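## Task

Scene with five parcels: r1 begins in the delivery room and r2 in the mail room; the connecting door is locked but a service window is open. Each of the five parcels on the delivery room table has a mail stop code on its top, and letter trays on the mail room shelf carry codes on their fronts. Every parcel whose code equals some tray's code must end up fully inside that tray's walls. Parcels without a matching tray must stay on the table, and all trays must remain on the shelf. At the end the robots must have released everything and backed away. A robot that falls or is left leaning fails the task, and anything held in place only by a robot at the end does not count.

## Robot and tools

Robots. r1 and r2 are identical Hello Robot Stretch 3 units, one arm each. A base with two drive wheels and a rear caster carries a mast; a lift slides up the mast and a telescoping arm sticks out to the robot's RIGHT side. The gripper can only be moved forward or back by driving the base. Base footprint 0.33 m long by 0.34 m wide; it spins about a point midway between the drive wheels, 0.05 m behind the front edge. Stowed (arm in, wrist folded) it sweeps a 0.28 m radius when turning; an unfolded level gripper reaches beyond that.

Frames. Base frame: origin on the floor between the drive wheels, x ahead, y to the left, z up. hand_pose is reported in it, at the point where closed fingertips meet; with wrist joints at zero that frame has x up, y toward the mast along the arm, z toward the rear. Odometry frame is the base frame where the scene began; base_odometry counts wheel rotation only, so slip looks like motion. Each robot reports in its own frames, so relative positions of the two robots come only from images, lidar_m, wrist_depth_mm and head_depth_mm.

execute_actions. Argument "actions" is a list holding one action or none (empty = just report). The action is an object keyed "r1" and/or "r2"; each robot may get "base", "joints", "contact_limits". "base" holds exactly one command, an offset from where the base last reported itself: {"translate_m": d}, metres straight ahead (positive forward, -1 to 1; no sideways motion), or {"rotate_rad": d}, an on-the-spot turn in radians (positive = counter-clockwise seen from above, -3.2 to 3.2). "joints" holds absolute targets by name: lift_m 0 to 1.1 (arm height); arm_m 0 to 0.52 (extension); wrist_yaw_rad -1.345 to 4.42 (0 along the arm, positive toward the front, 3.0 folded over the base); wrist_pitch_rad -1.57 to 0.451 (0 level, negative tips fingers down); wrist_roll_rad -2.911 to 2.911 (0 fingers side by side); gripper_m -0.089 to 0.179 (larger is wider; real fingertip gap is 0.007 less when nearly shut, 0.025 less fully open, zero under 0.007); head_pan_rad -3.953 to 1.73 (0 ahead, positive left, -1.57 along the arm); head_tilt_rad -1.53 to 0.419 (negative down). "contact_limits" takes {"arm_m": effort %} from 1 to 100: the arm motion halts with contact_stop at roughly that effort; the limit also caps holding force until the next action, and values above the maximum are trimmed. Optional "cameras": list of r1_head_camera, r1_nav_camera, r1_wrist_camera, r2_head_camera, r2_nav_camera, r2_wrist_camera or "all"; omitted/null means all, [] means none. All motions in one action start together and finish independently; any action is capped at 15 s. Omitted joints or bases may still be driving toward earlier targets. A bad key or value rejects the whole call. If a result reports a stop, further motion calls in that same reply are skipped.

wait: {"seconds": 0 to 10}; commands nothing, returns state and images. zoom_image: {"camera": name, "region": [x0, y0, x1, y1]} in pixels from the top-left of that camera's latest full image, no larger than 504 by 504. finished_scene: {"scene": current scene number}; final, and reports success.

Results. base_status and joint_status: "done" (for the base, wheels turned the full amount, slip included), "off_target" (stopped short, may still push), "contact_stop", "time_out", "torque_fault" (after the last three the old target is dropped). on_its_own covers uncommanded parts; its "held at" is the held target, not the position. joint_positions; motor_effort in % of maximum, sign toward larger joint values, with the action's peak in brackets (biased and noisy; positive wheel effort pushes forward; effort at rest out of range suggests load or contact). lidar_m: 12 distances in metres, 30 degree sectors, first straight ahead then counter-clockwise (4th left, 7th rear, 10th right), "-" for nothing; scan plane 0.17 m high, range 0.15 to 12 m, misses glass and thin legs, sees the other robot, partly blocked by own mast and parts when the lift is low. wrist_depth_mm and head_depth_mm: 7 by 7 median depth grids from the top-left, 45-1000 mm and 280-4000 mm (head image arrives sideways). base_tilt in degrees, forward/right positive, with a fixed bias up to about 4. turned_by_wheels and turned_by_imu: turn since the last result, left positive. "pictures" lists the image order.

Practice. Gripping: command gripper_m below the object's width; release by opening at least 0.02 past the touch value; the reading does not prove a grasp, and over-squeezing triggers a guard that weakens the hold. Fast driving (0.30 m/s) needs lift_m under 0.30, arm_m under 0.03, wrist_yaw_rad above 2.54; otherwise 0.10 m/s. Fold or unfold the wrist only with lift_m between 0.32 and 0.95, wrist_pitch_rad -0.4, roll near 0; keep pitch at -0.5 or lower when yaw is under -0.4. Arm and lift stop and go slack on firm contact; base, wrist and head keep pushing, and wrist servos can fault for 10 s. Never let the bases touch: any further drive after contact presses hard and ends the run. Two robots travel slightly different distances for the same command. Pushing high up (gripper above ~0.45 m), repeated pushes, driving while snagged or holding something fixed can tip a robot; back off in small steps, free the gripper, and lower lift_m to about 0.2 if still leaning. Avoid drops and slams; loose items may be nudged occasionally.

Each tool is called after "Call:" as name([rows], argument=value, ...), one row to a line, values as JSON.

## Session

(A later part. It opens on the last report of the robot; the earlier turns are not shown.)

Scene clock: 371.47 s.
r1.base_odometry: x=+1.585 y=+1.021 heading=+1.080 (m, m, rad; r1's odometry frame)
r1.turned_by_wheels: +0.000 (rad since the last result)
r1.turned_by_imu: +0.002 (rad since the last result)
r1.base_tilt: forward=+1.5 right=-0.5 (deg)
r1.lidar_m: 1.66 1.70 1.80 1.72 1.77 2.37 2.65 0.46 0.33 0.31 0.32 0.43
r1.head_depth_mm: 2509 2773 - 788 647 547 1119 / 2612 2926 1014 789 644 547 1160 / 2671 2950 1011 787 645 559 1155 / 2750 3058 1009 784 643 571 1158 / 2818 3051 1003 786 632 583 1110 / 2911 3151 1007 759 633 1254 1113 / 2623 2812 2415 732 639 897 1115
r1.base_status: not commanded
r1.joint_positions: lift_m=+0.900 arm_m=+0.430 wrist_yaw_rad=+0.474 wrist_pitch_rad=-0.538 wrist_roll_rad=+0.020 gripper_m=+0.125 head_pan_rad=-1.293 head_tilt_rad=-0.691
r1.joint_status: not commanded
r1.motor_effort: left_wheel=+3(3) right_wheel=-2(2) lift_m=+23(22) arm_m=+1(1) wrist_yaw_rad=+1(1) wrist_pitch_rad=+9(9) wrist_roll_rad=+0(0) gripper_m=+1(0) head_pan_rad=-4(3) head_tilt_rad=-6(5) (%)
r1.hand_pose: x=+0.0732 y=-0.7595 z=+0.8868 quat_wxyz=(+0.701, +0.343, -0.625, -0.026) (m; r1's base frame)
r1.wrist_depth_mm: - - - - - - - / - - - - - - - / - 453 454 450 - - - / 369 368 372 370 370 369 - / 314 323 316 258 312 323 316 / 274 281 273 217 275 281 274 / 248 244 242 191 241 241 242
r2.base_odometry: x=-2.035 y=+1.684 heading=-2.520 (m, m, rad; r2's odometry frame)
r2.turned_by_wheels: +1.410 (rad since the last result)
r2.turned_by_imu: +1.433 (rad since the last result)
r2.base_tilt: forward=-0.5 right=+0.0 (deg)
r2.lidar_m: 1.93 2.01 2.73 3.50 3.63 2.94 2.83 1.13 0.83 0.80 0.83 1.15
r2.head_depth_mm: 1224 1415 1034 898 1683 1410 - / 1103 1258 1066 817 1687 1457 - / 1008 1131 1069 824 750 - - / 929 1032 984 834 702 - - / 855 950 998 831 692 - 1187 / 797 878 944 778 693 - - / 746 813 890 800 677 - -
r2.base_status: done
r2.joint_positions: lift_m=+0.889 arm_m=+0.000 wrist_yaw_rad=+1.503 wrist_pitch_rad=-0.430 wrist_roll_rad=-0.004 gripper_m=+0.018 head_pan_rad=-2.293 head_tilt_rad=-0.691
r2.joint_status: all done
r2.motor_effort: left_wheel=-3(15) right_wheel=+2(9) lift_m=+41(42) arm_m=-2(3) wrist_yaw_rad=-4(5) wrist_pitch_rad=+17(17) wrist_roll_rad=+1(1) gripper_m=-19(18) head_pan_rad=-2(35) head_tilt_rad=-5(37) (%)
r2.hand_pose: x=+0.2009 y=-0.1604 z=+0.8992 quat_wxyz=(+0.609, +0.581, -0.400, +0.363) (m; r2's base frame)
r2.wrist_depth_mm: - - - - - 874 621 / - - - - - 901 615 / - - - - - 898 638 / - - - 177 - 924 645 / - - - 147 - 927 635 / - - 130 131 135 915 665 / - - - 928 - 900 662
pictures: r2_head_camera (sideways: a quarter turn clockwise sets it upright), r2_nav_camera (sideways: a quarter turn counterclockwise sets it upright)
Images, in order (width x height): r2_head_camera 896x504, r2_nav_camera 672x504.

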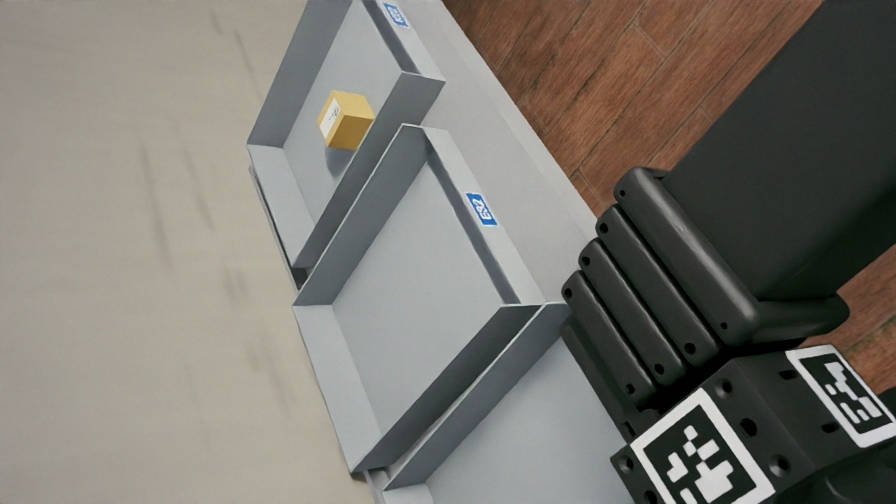

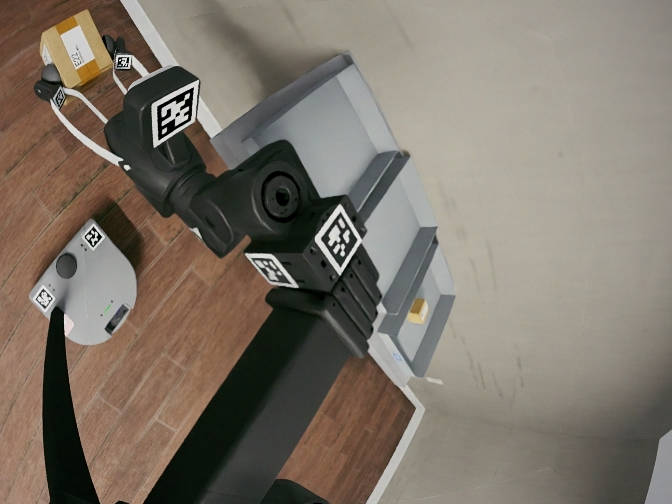

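Call:
execute_actions([
  {"r1": {"joints": {"lift_m": 0.95, "arm_m": 0.2, "head_pan_rad": -2.35, "head_tilt_rad": -0.6}}, "r2": {"base": {"translate_m": -0.06}, "joints": {"wrist_yaw_rad": 0.0, "arm_m": 0.19, "wrist_pitch_rad": -0.52, "head_pan_rad": -1.57, "head_tilt_rad": -0.75}}},
], cameras=["r2_head_camera", "r2_wrist_camera", "r1_head_camera"])

Scene clock: 378.37 s.
r1.base_odometry: x=+1.585 y=+1.021 heading=+1.080 (m, m, rad; r1's odometry frame)
r1.turned_by_wheels: +0.000 (rad since the last result)
r1.turned_by_imu: +0.002 (rad since the last result)
r1.base_tilt: forward=+1.5 right=-0.6 (deg)
r1.lidar_m: 1.66 1.71 1.80 1.72 1.77 2.37 2.65 0.46 0.33 0.31 0.33 0.43
r1.head_depth_mm: 2472 2738 2773 918 1388 - - / 2704 2971 1198 880 767 - - / 2918 3235 1191 888 - - 1145 / 3215 3530 1194 905 - - 1135 / 3335 3656 1188 944 - 564 1200 / 3138 3391 1179 - 653 574 1151 / 2890 3059 2989 - 673 573 501
r1.base_status: not commanded
r1.joint_positions: lift_m=+0.950 arm_m=+0.200 wrist_yaw_rad=+0.475 wrist_pitch_rad=-0.538 wrist_roll_rad=+0.020 gripper_m=+0.125 head_pan_rad=-2.343 head_tilt_rad=-0.606
r1.joint_status: all done
r1.motor_effort: left_wheel=+3(3) right_wheel=-1(2) lift_m=+28(29) arm_m=-2(2) wrist_yaw_rad=+1(1) wrist_pitch_rad=+9(9) wrist_roll_rad=+0(0) gripper_m=+0(0) head_pan_rad=-4(42) head_tilt_rad=+4(18) (%)
r1.hand_pose: x=+0.0734 y=-0.5300 z=+0.9365 quat_wxyz=(+0.701, +0.343, -0.625, -0.026) (m; r1's base frame)
r1.wrist_depth_mm: - - - - - - - / - - 727 692 - - - / - - 542 541 538 541 - / - 443 446 443 399 442 447 / 344 376 377 378 376 392 380 / 330 314 328 331 329 336 330 / 251 278 289 290 289 290 294
r2.base_odometry: x=-1.986 y=+1.719 heading=-2.520 (m, m, rad; r2's odometry frame)
r2.turned_by_wheels: +0.000 (rad since the last result)
r2.turned_by_imu: -0.001 (rad since the last result)
r2.base_tilt: forward=-0.6 right=+0.1 (deg)
r2.lidar_m: 1.99 2.07 2.81 3.50 3.64 2.87 2.77 1.13 0.83 0.80 0.83 1.14
r2.head_depth_mm: 689 773 846 - 637 1322 1206 / 686 773 834 - 642 1299 1198 / 688 770 848 - 636 1297 1203 / 688 771 848 - 634 1290 1200 / 687 769 878 954 667 1320 1195 / 689 772 878 1022 1222 1359 1200 / 687 771 882 1019 1212 1351 1194
r2.base_status: done
r2.joint_positions: lift_m=+0.889 arm_m=+0.190 wrist_yaw_rad=+0.003 wrist_pitch_rad=-0.540 wrist_roll_rad=-0.004 gripper_m=+0.018 head_pan_rad=-1.577 head_tilt_rad=-0.741
r2.joint_status: all done
r2.motor_effort: left_wheel=-2(11) right_wheel=+2(3) lift_m=+41(41) arm_m=+3(5) wrist_yaw_rad=-3(4) wrist_pitch_rad=+11(14) wrist_roll_rad=+0(1) gripper_m=-19(19) head_pan_rad=+2(28) head_tilt_rad=-6(15) (%)
r2.hand_pose: x=-0.0210 y=-0.5422 z=+0.8757 quat_wxyz=(+0.683, +0.190, -0.679, -0.187) (m; r2's base frame)
r2.wrist_depth_mm: 314 320 328 332 333 340 345 / 351 355 361 369 368 382 388 / 393 399 399 392 397 374 388 / 444 454 441 176 355 327 347 / 504 536 413 148 305 291 246 / 605 608 131 131 135 262 225 / 753 752 220 220 230 232 215
pictures: r1_head_camera (sideways: a quarter turn clockwise sets it upright), r2_head_camera (sideways: a quarter turn clockwise sets it upright), r2_wrist_camera
Images, in order (width x height): r1_head_camera 896x504, r2_head_camera 896x504, r2_wrist_camera 644x364.

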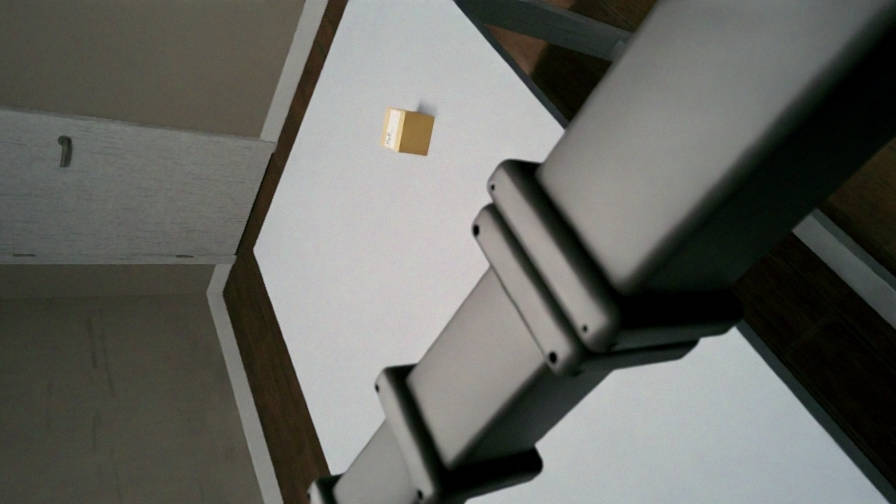

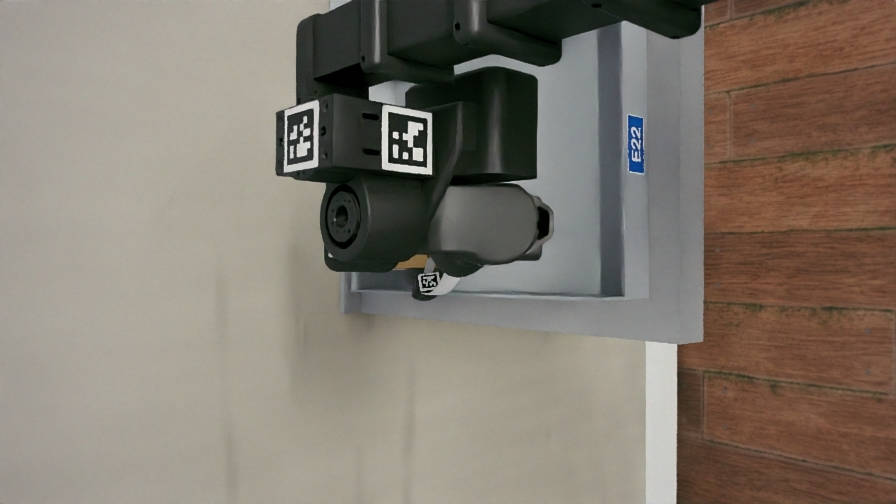

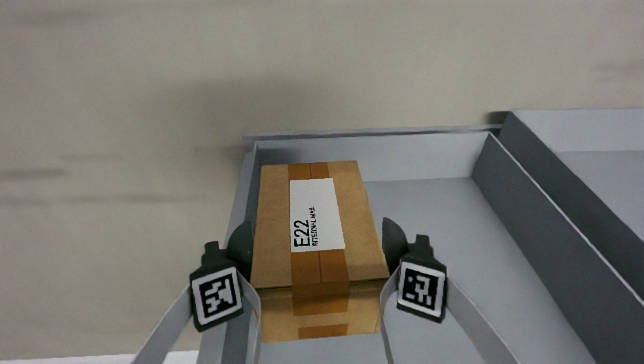

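Call:
execute_actions([
  {"r1": {"joints": {"arm_m": 0.1, "wrist_pitch_rad": -0.4}}, "r2": {"base": {"translate_m": -0.068}, "joints": {"lift_m": 0.875}}},
], cameras=["r2_head_camera", "r2_wrist_camera", "r1_head_camera"])

Call:
zoom_image(camera="r1_head_camera", region=[370, 95, 450, 165])

Scene clock: 382.87 s.
r1.base_odometry: x=+1.585 y=+1.021 heading=+1.080 (m, m, rad; r1's odometry frame)
r1.turned_by_wheels: +0.000 (rad since the last result)
r1.turned_by_imu: +0.001 (rad since the last result)
r1.base_tilt: forward=+1.5 right=-0.6 (deg)
r1.lidar_m: 1.66 1.71 1.81 1.72 1.77 2.37 2.65 0.46 0.33 0.32 0.33 0.43
r1.head_depth_mm: 2485 2701 2792 916 1386 - - / 2740 2889 1191 881 766 - - / 2924 3255 1191 888 - - 1156 / 3230 3647 1189 911 - - 1136 / 3349 3681 1184 947 - 563 1199 / 3100 3416 1184 - 645 575 1147 / 2853 3116 2987 - - 574 501
r1.base_status: not commanded
r1.joint_positions: lift_m=+0.950 arm_m=+0.100 wrist_yaw_rad=+0.475 wrist_pitch_rad=-0.421 wrist_roll_rad=+0.020 gripper_m=+0.125 head_pan_rad=-2.343 head_tilt_rad=-0.606
r1.joint_status: all done
r1.motor_effort: left_wheel=+3(2) right_wheel=-2(2) lift_m=+27(28) arm_m=-2(2) wrist_yaw_rad=+0(0) wrist_pitch_rad=+10(10) wrist_roll_rad=+0(0) gripper_m=+0(0) head_pan_rad=-2(3) head_tilt_rad=+4(4) (%)
r1.hand_pose: x=+0.0809 y=-0.4445 z=+0.9618 quat_wxyz=(+0.701, +0.307, -0.644, +0.016) (m; r1's base frame)
r1.wrist_depth_mm: - - - - - - - / - - - - - - - / - - 729 685 690 - - / - 557 526 535 490 532 534 / 471 407 433 438 435 456 437 / 369 378 357 367 367 383 366 / 324 296 319 319 317 319 320
r2.base_odometry: x=-1.931 y=+1.758 heading=-2.520 (m, m, rad; r2's odometry frame)
r2.turned_by_wheels: +0.000 (rad since the last result)
r2.turned_by_imu: -0.001 (rad since the last result)
r2.base_tilt: forward=-0.6 right=+0.1 (deg)
r2.lidar_m: 2.05 2.14 2.90 3.50 3.61 2.80 2.70 1.14 0.83 0.80 0.83 1.14
r2.head_depth_mm: 687 772 850 - - 1297 1201 / 686 774 845 - 620 1298 1204 / 687 771 846 - 635 1298 1201 / 686 772 861 - 634 1287 1202 / 687 771 842 776 646 1296 1198 / 688 773 880 974 656 1293 1195 / 684 769 878 1019 1224 1366 1197
r2.base_status: done
r2.joint_positions: lift_m=+0.876 arm_m=+0.190 wrist_yaw_rad=+0.003 wrist_pitch_rad=-0.540 wrist_roll_rad=-0.004 gripper_m=+0.018 head_pan_rad=-1.577 head_tilt_rad=-0.741
r2.joint_status: all done
r2.motor_effort: left_wheel=-3(10) right_wheel=+2(4) lift_m=+12(36) arm_m=+2(3) wrist_yaw_rad=-3(3) wrist_pitch_rad=+12(11) wrist_roll_rad=+0(0) gripper_m=-19(19) head_pan_rad=+3(3) head_tilt_rad=-6(6) (%)
r2.hand_pose: x=-0.0210 y=-0.5421 z=+0.8619 quat_wxyz=(+0.683, +0.190, -0.679, -0.188) (m; r2's base frame)
r2.wrist_depth_mm: 316 326 325 328 332 340 346 / 353 356 362 365 370 379 378 / 395 403 334 334 369 376 388 / 437 436 331 177 332 291 345 / 518 277 290 147 287 237 288 / 611 226 131 130 134 223 214 / 720 191 214 211 218 196 168
pictures: r1_head_camera (sideways: a quarter turn clockwise sets it upright), r2_head_camera (sideways: a quarter turn clockwise sets it upright), r2_wrist_camera
Images, in order (width x height): r1_head_camera 896x504, r2_head_camera 896x504, r2_wrist_camera 644x364.

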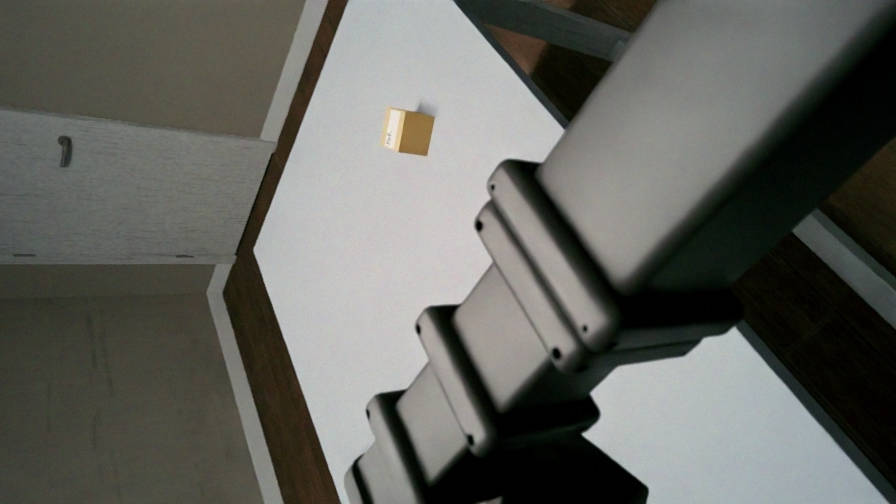

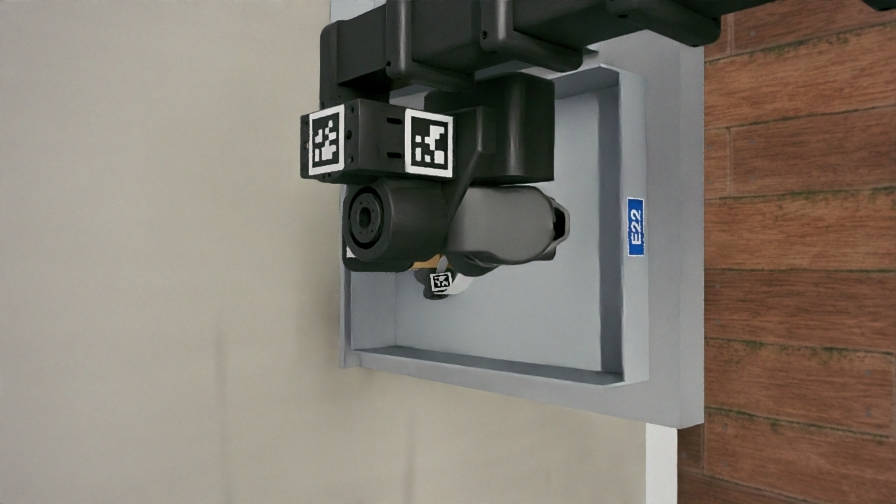

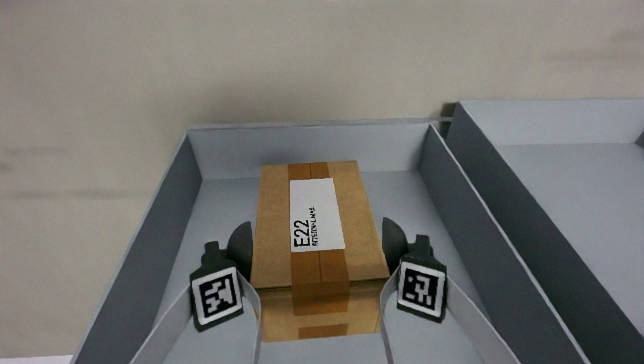

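Region (370, 95, 450, 165) of r1_head_camera's 896x504 image, scaled by 6.300, with more detail than that image has; it fills the top 441 rows of this view, and the rest is white.

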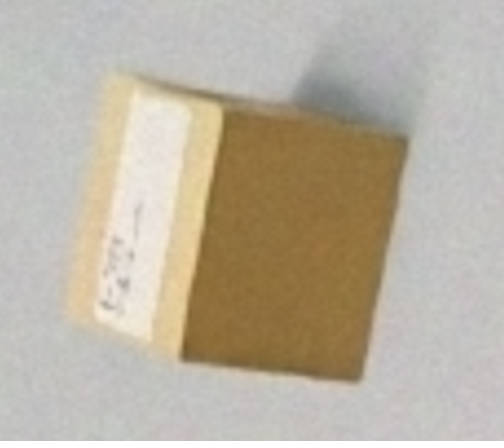

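Call:
execute_actions([
  {"r1": {"base": {"translate_m": -0.1}, "joints": {"arm_m": 0.0}}, "r2": {"joints": {"lift_m": 0.818}}},
], cameras=["r2_wrist_camera"])

Scene clock: 387.50 s.
r1.base_odometry: x=+1.538 y=+0.933 heading=+1.080 (m, m, rad; r1's odometry frame)
r1.turned_by_wheels: +0.000 (rad since the last result)
r1.turned_by_imu: +0.001 (rad since the last result)
r1.base_tilt: forward=+1.5 right=-0.6 (deg)
r1.lidar_m: 1.76 1.81 1.80 1.72 1.77 2.37 2.55 0.47 0.33 0.32 0.33 0.44
r1.head_depth_mm: 2388 2618 2791 919 1557 - - / 2608 2887 2881 880 772 - - / 2822 3102 1197 850 - - 1148 / 3081 3458 1189 913 - - 1140 / 3295 3584 1181 926 - - 1176 / 3059 3362 1183 907 - - - / 2898 3085 2877 874 - - -
r1.base_status: done
r1.joint_positions: lift_m=+0.950 arm_m=+0.000 wrist_yaw_rad=+0.475 wrist_pitch_rad=-0.421 wrist_roll_rad=+0.020 gripper_m=+0.125 head_pan_rad=-2.343 head_tilt_rad=-0.606
r1.joint_status: all done
r1.motor_effort: left_wheel=+4(6) right_wheel=-1(5) lift_m=+28(28) arm_m=-3(4) wrist_yaw_rad=+0(0) wrist_pitch_rad=+10(10) wrist_roll_rad=+0(0) gripper_m=+0(0) head_pan_rad=-3(5) head_tilt_rad=+4(4) (%)
r1.hand_pose: x=+0.0809 y=-0.3446 z=+0.9619 quat_wxyz=(+0.701, +0.307, -0.644, +0.016) (m; r1's base frame)
r1.wrist_depth_mm: - - - - - - - / - - - - - - - / - - 690 701 649 702 - / - 504 532 536 534 534 540 / 438 432 432 433 434 452 436 / 368 376 366 369 367 383 368 / - 319 316 321 318 319 321
r2.base_odometry: x=-1.931 y=+1.758 heading=-2.520 (m, m, rad; r2's odometry frame)
r2.turned_by_wheels: +0.000 (rad since the last result)
r2.turned_by_imu: +0.000 (rad since the last result)
r2.base_tilt: forward=-0.5 right=+0.1 (deg)
r2.lidar_m: 2.05 2.14 2.90 3.50 3.64 2.80 2.70 1.13 0.83 0.80 0.83 1.14
r2.head_depth_mm: 687 772 866 820 - - 1191 / 688 771 864 - - 1306 1203 / 687 772 846 - - 1303 1210 / 687 772 845 829 620 1297 1202 / 686 770 847 777 648 1290 1204 / 686 768 877 971 656 1292 1195 / 685 773 875 1021 1219 1360 1202
r2.base_status: not commanded
r2.joint_positions: lift_m=+0.819 arm_m=+0.190 wrist_yaw_rad=+0.003 wrist_pitch_rad=-0.540 wrist_roll_rad=-0.004 gripper_m=+0.018 head_pan_rad=-1.577 head_tilt_rad=-0.741
r2.joint_status: all done
r2.motor_effort: left_wheel=-3(3) right_wheel=+2(1) lift_m=+13(13) arm_m=+2(2) wrist_yaw_rad=-3(3) wrist_pitch_rad=+12(12) wrist_roll_rad=+1(1) gripper_m=-19(19) head_pan_rad=+3(3) head_tilt_rad=-6(6) (%)
r2.hand_pose: x=-0.0210 y=-0.5420 z=+0.8049 quat_wxyz=(+0.683, +0.190, -0.679, -0.188) (m; r2's base frame)
r2.wrist_depth_mm: 319 316 324 331 332 340 346 / 348 349 289 293 296 325 340 / 395 262 301 306 304 232 320 / 435 216 260 177 261 202 190 / 163 207 217 147 220 203 161 / 148 182 131 131 134 183 141 / 146 164 161 156 162 162 142
pictures: r2_wrist_camera
Images, in order (width x height): r2_wrist_camera 644x364.

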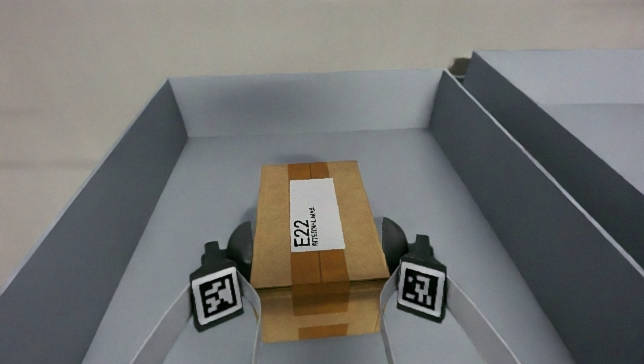

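Call:
execute_actions([
  {"r1": {"base": {"translate_m": -0.08}}, "r2": {"joints": {"lift_m": 0.814, "gripper_m": 0.105}}},
], cameras=["r2_wrist_camera"])

Call:
execute_actions([
  {"r1": {"base": {"translate_m": -0.15}, "joints": {"head_pan_rad": -2.0, "head_tilt_rad": -0.75}}, "r2": {"joints": {"lift_m": 0.93, "wrist_pitch_rad": -0.4}}},
], cameras=["r2_wrist_camera", "r1_head_camera"])

Scene clock: 390.73 s.
r1.base_odometry: x=+1.500 y=+0.862 heading=+1.080 (m, m, rad; r1's odometry frame)
r1.turned_by_wheels: +0.000 (rad since the last result)
r1.turned_by_imu: +0.001 (rad since the last result)
r1.base_tilt: forward=+1.5 right=-0.7 (deg)
r1.lidar_m: 1.83 1.89 1.79 1.72 1.77 2.37 2.47 0.47 0.34 0.32 0.33 0.44
r1.head_depth_mm: 2320 2538 2715 917 1616 - - / 2506 2737 2837 883 787 - - / 2730 2983 2920 896 - - 1153 / 2991 3373 1188 913 - - 1128 / 3234 3618 1188 926 - - 1169 / 3083 3414 1174 905 - - - / 2816 3122 2840 871 - - -
r1.base_status: done
r1.joint_positions: lift_m=+0.950 arm_m=+0.000 wrist_yaw_rad=+0.475 wrist_pitch_rad=-0.421 wrist_roll_rad=+0.020 gripper_m=+0.125 head_pan_rad=-2.343 head_tilt_rad=-0.606
r1.joint_status: not commanded
r1.motor_effort: left_wheel=+3(6) right_wheel=-1(5) lift_m=+27(28) arm_m=-3(3) wrist_yaw_rad=+1(1) wrist_pitch_rad=+10(11) wrist_roll_rad=+0(0) gripper_m=+0(0) head_pan_rad=-3(2) head_tilt_rad=+4(4) (%)
r1.hand_pose: x=+0.0809 y=-0.3446 z=+0.9619 quat_wxyz=(+0.701, +0.307, -0.644, +0.016) (m; r1's base frame)
r1.wrist_depth_mm: - - - - - - - / - - - - - - - / - 726 693 650 690 697 - / 529 479 536 533 543 535 537 / 433 434 436 434 435 451 436 / 368 378 367 369 368 382 368 / - 318 317 319 321 318 322
r2.base_odometry: x=-1.931 y=+1.758 heading=-2.520 (m, m, rad; r2's odometry frame)
r2.turned_by_wheels: +0.000 (rad since the last result)
r2.turned_by_imu: +0.000 (rad since the last result)
r2.base_tilt: forward=-0.6 right=+0.1 (deg)
r2.lidar_m: 2.06 2.14 2.91 3.51 3.63 2.79 2.70 1.13 0.83 0.80 0.83 1.14
r2.head_depth_mm: 688 775 865 820 - - 1188 / 688 773 863 766 - 1293 1203 / 688 771 846 - - 1291 1205 / 686 771 847 829 633 1292 1203 / 688 770 846 777 649 1300 1201 / 686 768 879 975 656 1293 1192 / 688 772 878 1025 1220 1351 1198
r2.base_status: not commanded
r2.joint_positions: lift_m=+0.815 arm_m=+0.190 wrist_yaw_rad=+0.003 wrist_pitch_rad=-0.540 wrist_roll_rad=-0.004 gripper_m=+0.105 head_pan_rad=-1.577 head_tilt_rad=-0.741
r2.joint_status: all done
r2.motor_effort: left_wheel=-3(3) right_wheel=+2(2) lift_m=+13(13) arm_m=+2(2) wrist_yaw_rad=-3(3) wrist_pitch_rad=+11(12) wrist_roll_rad=+0(1) gripper_m=+1(80) head_pan_rad=+2(3) head_tilt_rad=-6(6) (%)
r2.hand_pose: x=-0.0210 y=-0.5420 z=+0.8009 quat_wxyz=(+0.683, +0.190, -0.679, -0.188) (m; r2's base frame)
r2.wrist_depth_mm: 317 320 328 329 335 334 339 / 350 346 288 293 293 324 343 / 393 261 300 303 296 228 311 / 430 215 254 179 252 204 173 / 154 201 209 149 220 200 153 / 148 181 154 132 174 182 141 / 146 159 159 153 159 159 142
pictures: r2_wrist_camera
Images, in order (width x height): r2_wrist_camera 644x364.

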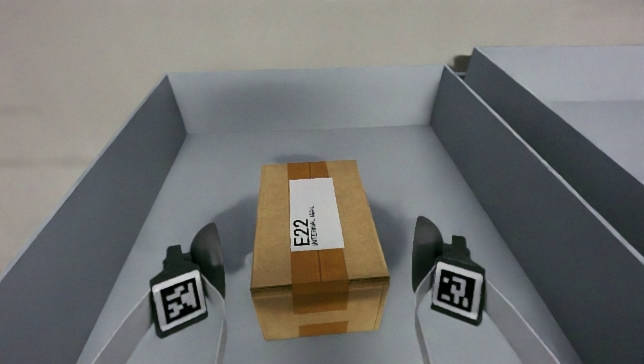

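Scene clock: 393.40 s.
r1.base_odometry: x=+1.429 y=+0.730 heading=+1.080 (m, m, rad; r1's odometry frame)
r1.turned_by_wheels: +0.000 (rad since the last result)
r1.turned_by_imu: +0.000 (rad since the last result)
r1.base_tilt: forward=+1.5 right=-0.6 (deg)
r1.lidar_m: 1.99 2.05 1.79 1.71 1.76 2.35 2.32 0.48 0.34 0.33 0.34 0.45
r1.head_depth_mm: 2933 2945 939 - - - 1144 / 3248 3034 952 - - 1239 1138 / 3153 3013 933 - - 1099 1138 / 2937 2998 932 - - - 1102 / 2841 3025 925 - - - 1084 / 2694 2894 926 763 - - 1132 / 2596 2812 926 763 - 522 1144
r1.base_status: done
r1.joint_positions: lift_m=+0.950 arm_m=+0.000 wrist_yaw_rad=+0.475 wrist_pitch_rad=-0.421 wrist_roll_rad=+0.020 gripper_m=+0.125 head_pan_rad=-2.007 head_tilt_rad=-0.740
r1.joint_status: all done
r1.motor_effort: left_wheel=+4(4) right_wheel=-1(4) lift_m=+28(28) arm_m=-2(3) wrist_yaw_rad=+1(1) wrist_pitch_rad=+10(10) wrist_roll_rad=+0(0) gripper_m=+0(0) head_pan_rad=+4(25) head_tilt_rad=-6(23) (%)
r1.hand_pose: x=+0.0809 y=-0.3446 z=+0.9619 quat_wxyz=(+0.701, +0.307, -0.644, +0.016) (m; r1's base frame)
r1.wrist_depth_mm: - - - - - - - / - - 956 - - - - / 615 681 683 693 686 688 - / 491 532 528 541 533 531 535 / 433 451 436 436 433 450 439 / 369 378 366 367 369 386 372 / - 321 317 317 320 320 321
r2.base_odometry: x=-1.931 y=+1.758 heading=-2.520 (m, m, rad; r2's odometry frame)
r2.turned_by_wheels: +0.000 (rad since the last result)
r2.turned_by_imu: +0.000 (rad since the last result)
r2.base_tilt: forward=-0.6 right=+0.1 (deg)
r2.lidar_m: 2.06 2.14 2.91 3.49 3.65 2.79 2.70 1.13 0.83 0.80 0.83 1.14
r2.head_depth_mm: 689 761 - 742 631 1304 1206 / 688 759 - 721 636 1294 1206 / 688 758 - - 650 1298 1206 / 686 774 844 710 651 1299 1197 / 688 770 843 775 648 1285 1197 / 686 769 881 974 658 1283 1201 / 688 771 880 1015 1216 1356 1199
r2.base_status: not commanded
r2.joint_positions: lift_m=+0.929 arm_m=+0.190 wrist_yaw_rad=+0.003 wrist_pitch_rad=-0.422 wrist_roll_rad=-0.004 gripper_m=+0.105 head_pan_rad=-1.577 head_tilt_rad=-0.741
r2.joint_status: all done
r2.motor_effort: left_wheel=-3(3) right_wheel=+2(2) lift_m=+40(43) arm_m=+2(3) wrist_yaw_rad=-3(3) wrist_pitch_rad=+12(14) wrist_roll_rad=+0(0) gripper_m=+1(0) head_pan_rad=+3(3) head_tilt_rad=-6(6) (%)
r2.hand_pose: x=-0.0209 y=-0.5586 z=+0.9411 quat_wxyz=(+0.693, +0.150, -0.689, -0.147) (m; r2's base frame)
r2.wrist_depth_mm: 309 314 319 323 324 332 335 / 334 339 345 355 356 360 365 / 369 371 381 390 391 401 402 / 406 414 418 428 435 424 422 / 458 464 376 373 378 416 413 / 512 528 351 349 332 345 343 / 594 566 299 250 296 263 294
pictures: r1_head_camera (sideways: a quarter turn clockwise sets it upright), r2_wrist_camera
Images, in order (width x height): r1_head_camera 896x504, r2_wrist_camera 644x364.

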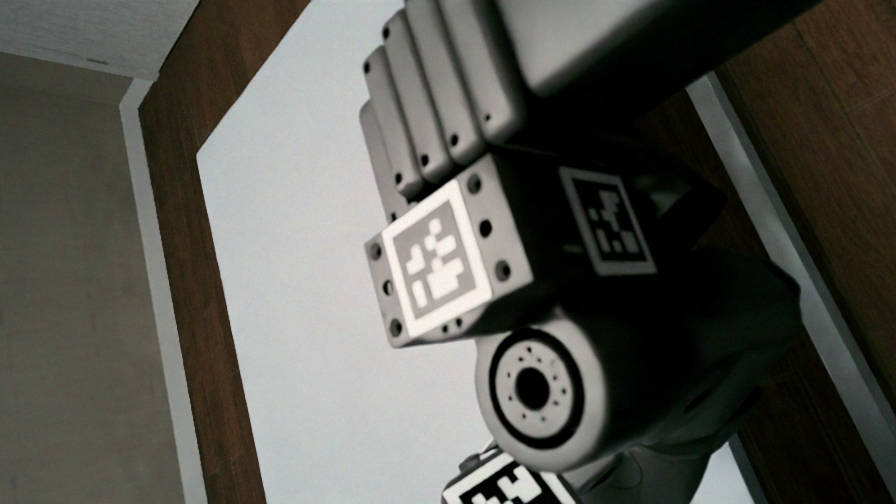

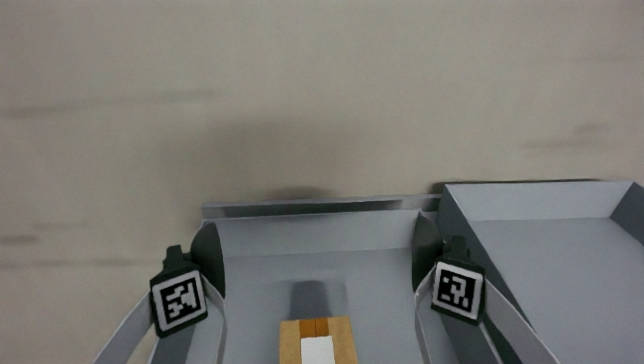

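Call:
execute_actions([
  {"r1": {"base": {"translate_m": -0.15}, "joints": {"arm_m": 0.1, "wrist_yaw_rad": -0.67, "wrist_pitch_rad": -0.52, "lift_m": 0.91}}, "r2": {"base": {"translate_m": 0.17}, "joints": {"arm_m": 0.0, "wrist_yaw_rad": 1.6, "head_pan_rad": -2.3, "head_tilt_rad": -0.6}}},
], cameras=["r1_wrist_camera", "r2_head_camera"])

Scene clock: 398.50 s.
r1.base_odometry: x=+1.359 y=+0.598 heading=+1.080 (m, m, rad; r1's odometry frame)
r1.turned_by_wheels: +0.000 (rad since the last result)
r1.turned_by_imu: +0.001 (rad since the last result)
r1.base_tilt: forward=+1.5 right=-0.6 (deg)
r1.lidar_m: 2.14 2.20 1.78 1.71 1.76 2.27 2.17 0.49 0.35 0.33 0.34 0.46
r1.head_depth_mm: 2720 2827 2292 748 - - - / 3079 3008 965 795 - - 1142 / 3131 3028 964 - - 1280 1144 / 3001 3035 1000 - 605 1274 1107 / 2861 3024 997 - - 1246 1093 / 2701 2918 960 - - 565 1138 / 2615 2828 924 718 611 541 1140
r1.base_status: done
r1.joint_positions: lift_m=+0.910 arm_m=+0.100 wrist_yaw_rad=-0.668 wrist_pitch_rad=-0.535 wrist_roll_rad=+0.020 gripper_m=+0.125 head_pan_rad=-2.007 head_tilt_rad=-0.741
r1.joint_status: all done
r1.motor_effort: left_wheel=+4(4) right_wheel=-1(6) lift_m=+22(22) arm_m=+1(2) wrist_yaw_rad=+0(1) wrist_pitch_rad=+7(11) wrist_roll_rad=+0(0) gripper_m=+0(0) head_pan_rad=+3(3) head_tilt_rad=-5(6) (%)
r1.hand_pose: x=-0.1505 y=-0.4080 z=+0.8975 quat_wxyz=(+0.576, -0.051, -0.711, -0.400) (m; r1's base frame)
r1.wrist_depth_mm: - - - - - - - / - 599 602 601 - - - / 478 478 474 471 473 - - / 387 390 389 392 387 388 420 / 329 342 329 276 332 340 353 / 286 292 288 278 287 295 - / 260 255 254 254 253 256 998
r2.base_odometry: x=-2.069 y=+1.659 heading=-2.520 (m, m, rad; r2's odometry frame)
r2.turned_by_wheels: +0.000 (rad since the last result)
r2.turned_by_imu: +0.002 (rad since the last result)
r2.base_tilt: forward=-0.6 right=+0.0 (deg)
r2.lidar_m: 1.89 1.97 2.67 3.49 3.63 2.97 2.86 1.13 0.83 0.80 0.83 1.15
r2.head_depth_mm: 1195 1369 1495 941 1789 1512 - / 1084 1218 1202 876 822 1587 - / 991 1104 1157 905 769 - - / 915 1002 1091 938 789 - - / 846 922 1010 938 737 - 1218 / 785 854 937 888 765 - - / 739 797 864 868 708 - -
r2.base_status: done
r2.joint_positions: lift_m=+0.929 arm_m=+0.000 wrist_yaw_rad=+1.597 wrist_pitch_rad=-0.422 wrist_roll_rad=-0.004 gripper_m=+0.105 head_pan_rad=-2.293 head_tilt_rad=-0.606
r2.joint_status: all done
r2.motor_effort: left_wheel=-3(5) right_wheel=+2(7) lift_m=+41(41) arm_m=-2(1) wrist_yaw_rad=+1(5) wrist_pitch_rad=+13(13) wrist_roll_rad=+1(0) gripper_m=+0(0) head_pan_rad=-3(30) head_tilt_rad=+4(21) (%)
r2.hand_pose: x=+0.2025 y=-0.1394 z=+0.9411 quat_wxyz=(+0.590, +0.598, -0.375, +0.393) (m; r2's base frame)
r2.wrist_depth_mm: - - - - - - 693 / - - - - - - 705 / - - - - - - 703 / - - - - - - 713 / - - - - - - 710 / - - - - - - 727 / - - - - - - 733
pictures: r1_wrist_camera, r2_head_camera (sideways: a quarter turn clockwise sets it upright)
Images, in order (width x height): r1_wrist_camera 644x364, r2_head_camera 896x504.

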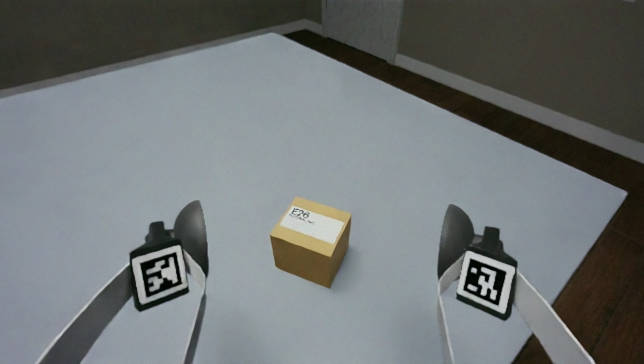

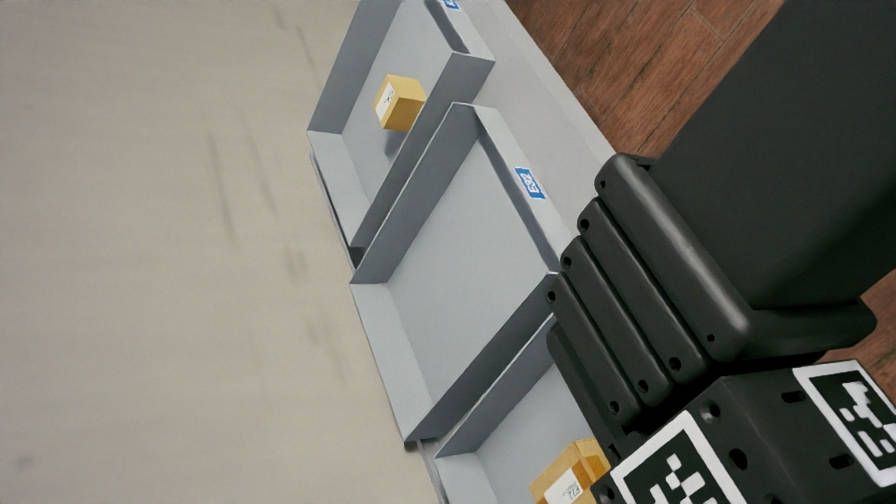

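Call:
zoom_image(camera="r1_wrist_camera", region=[270, 195, 355, 255])

Region (270, 195, 355, 255) of r1_wrist_camera's 644x364 image, scaled by 5.929; it fills the top 356 rows of this view, and the rest is white.

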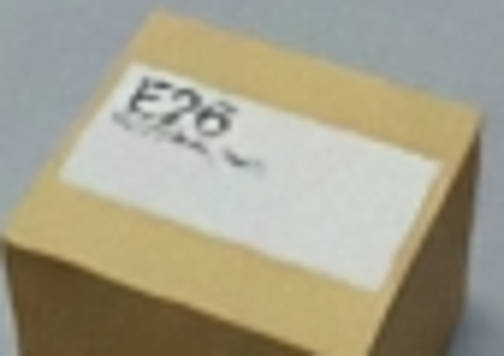

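Call:
execute_actions([
  {"r1": {"joints": {"arm_m": 0.0, "wrist_yaw_rad": 1.6, "lift_m": 0.94}}, "r2": {"base": {"translate_m": 0.15}}},
], cameras=["r1_nav_camera", "r2_nav_camera"])

Scene clock: 402.60 s.
r1.base_odometry: x=+1.359 y=+0.598 heading=+1.080 (m, m, rad; r1's odometry frame)
r1.turned_by_wheels: +0.000 (rad since the last result)
r1.turned_by_imu: +0.001 (rad since the last result)
r1.base_tilt: forward=+1.5 right=-0.6 (deg)
r1.lidar_m: 2.14 2.20 1.79 1.71 1.76 2.28 2.17 0.49 0.35 0.33 0.34 0.46
r1.head_depth_mm: 2735 2856 2294 - - - 1130 / 3035 3000 963 - - 1228 1147 / 3091 3058 927 - - 1298 1142 / 2948 3035 928 - - 1249 1102 / 2849 3027 924 800 - - 1082 / 2684 2903 925 762 - - 978 / 2625 2830 927 741 619 547 -
r1.base_status: not commanded
r1.joint_positions: lift_m=+0.940 arm_m=+0.000 wrist_yaw_rad=+1.598 wrist_pitch_rad=-0.535 wrist_roll_rad=+0.020 gripper_m=+0.125 head_pan_rad=-2.007 head_tilt_rad=-0.741
r1.joint_status: all done
r1.motor_effort: left_wheel=+4(3) right_wheel=-1(1) lift_m=+28(29) arm_m=-3(2) wrist_yaw_rad=+2(1) wrist_pitch_rad=+7(7) wrist_roll_rad=+0(0) gripper_m=+0(0) head_pan_rad=+4(3) head_tilt_rad=-5(6) (%)
r1.hand_pose: x=+0.1867 y=-0.1397 z=+0.9272 quat_wxyz=(+0.606, +0.622, -0.347, +0.352) (m; r1's base frame)
r1.wrist_depth_mm: - - - - - - - / - - - - 685 627 670 / - - - - 584 531 531 / - - - - - 432 431 / - - - - - 381 368 / - - - - - 327 322 / - - - - 987 291 283
r2.base_odometry: x=-2.191 y=+1.572 heading=-2.520 (m, m, rad; r2's odometry frame)
r2.turned_by_wheels: +0.000 (rad since the last result)
r2.turned_by_imu: +0.002 (rad since the last result)
r2.base_tilt: forward=-0.5 right=+0.1 (deg)
r2.lidar_m: 1.74 1.81 2.46 3.50 3.64 3.12 3.00 1.13 0.83 0.80 0.83 1.15
r2.head_depth_mm: 1196 1366 1232 916 1771 1515 - / 1080 1217 1226 941 821 1589 - / 992 1100 1151 939 750 - - / 915 1008 1098 858 788 - - / 847 926 1012 902 757 - 1218 / 787 854 937 902 761 - - / 740 796 866 871 741 - -
r2.base_status: done
r2.joint_positions: lift_m=+0.929 arm_m=+0.000 wrist_yaw_rad=+1.597 wrist_pitch_rad=-0.422 wrist_roll_rad=-0.004 gripper_m=+0.105 head_pan_rad=-2.293 head_tilt_rad=-0.606
r2.joint_status: not commanded
r2.motor_effort: left_wheel=-4(4) right_wheel=+1(6) lift_m=+40(40) arm_m=-3(3) wrist_yaw_rad=+1(2) wrist_pitch_rad=+12(13) wrist_roll_rad=+0(1) gripper_m=+0(0) head_pan_rad=-2(2) head_tilt_rad=+4(4) (%)
r2.hand_pose: x=+0.2025 y=-0.1394 z=+0.9411 quat_wxyz=(+0.590, +0.598, -0.375, +0.393) (m; r2's base frame)
r2.wrist_depth_mm: - - - - - - 686 / - - - - - - 695 / - - - - - - 705 / - - - - - - 706 / - - - - - - 724 / - - - - - - 707 / - - - - - - 707
pictures: r1_nav_camera (sideways: a quarter turn counterclockwise sets it upright), r2_nav_camera (sideways: a quarter turn counterclockwise sets it upright)
Images, in order (width x height): r1_nav_camera 672x504, r2_nav_camera 672x504.

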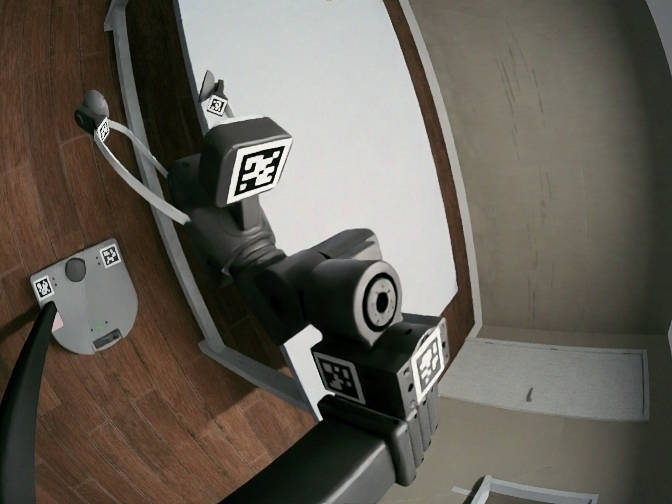

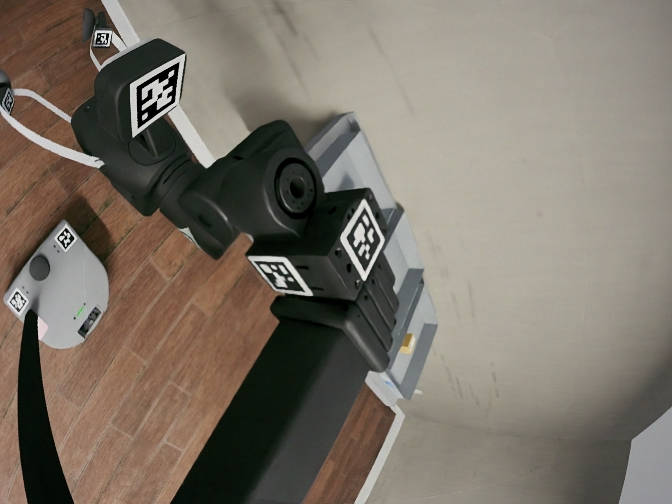

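Call:
finished_scene(scene=1)

The scene is finished: the task was done.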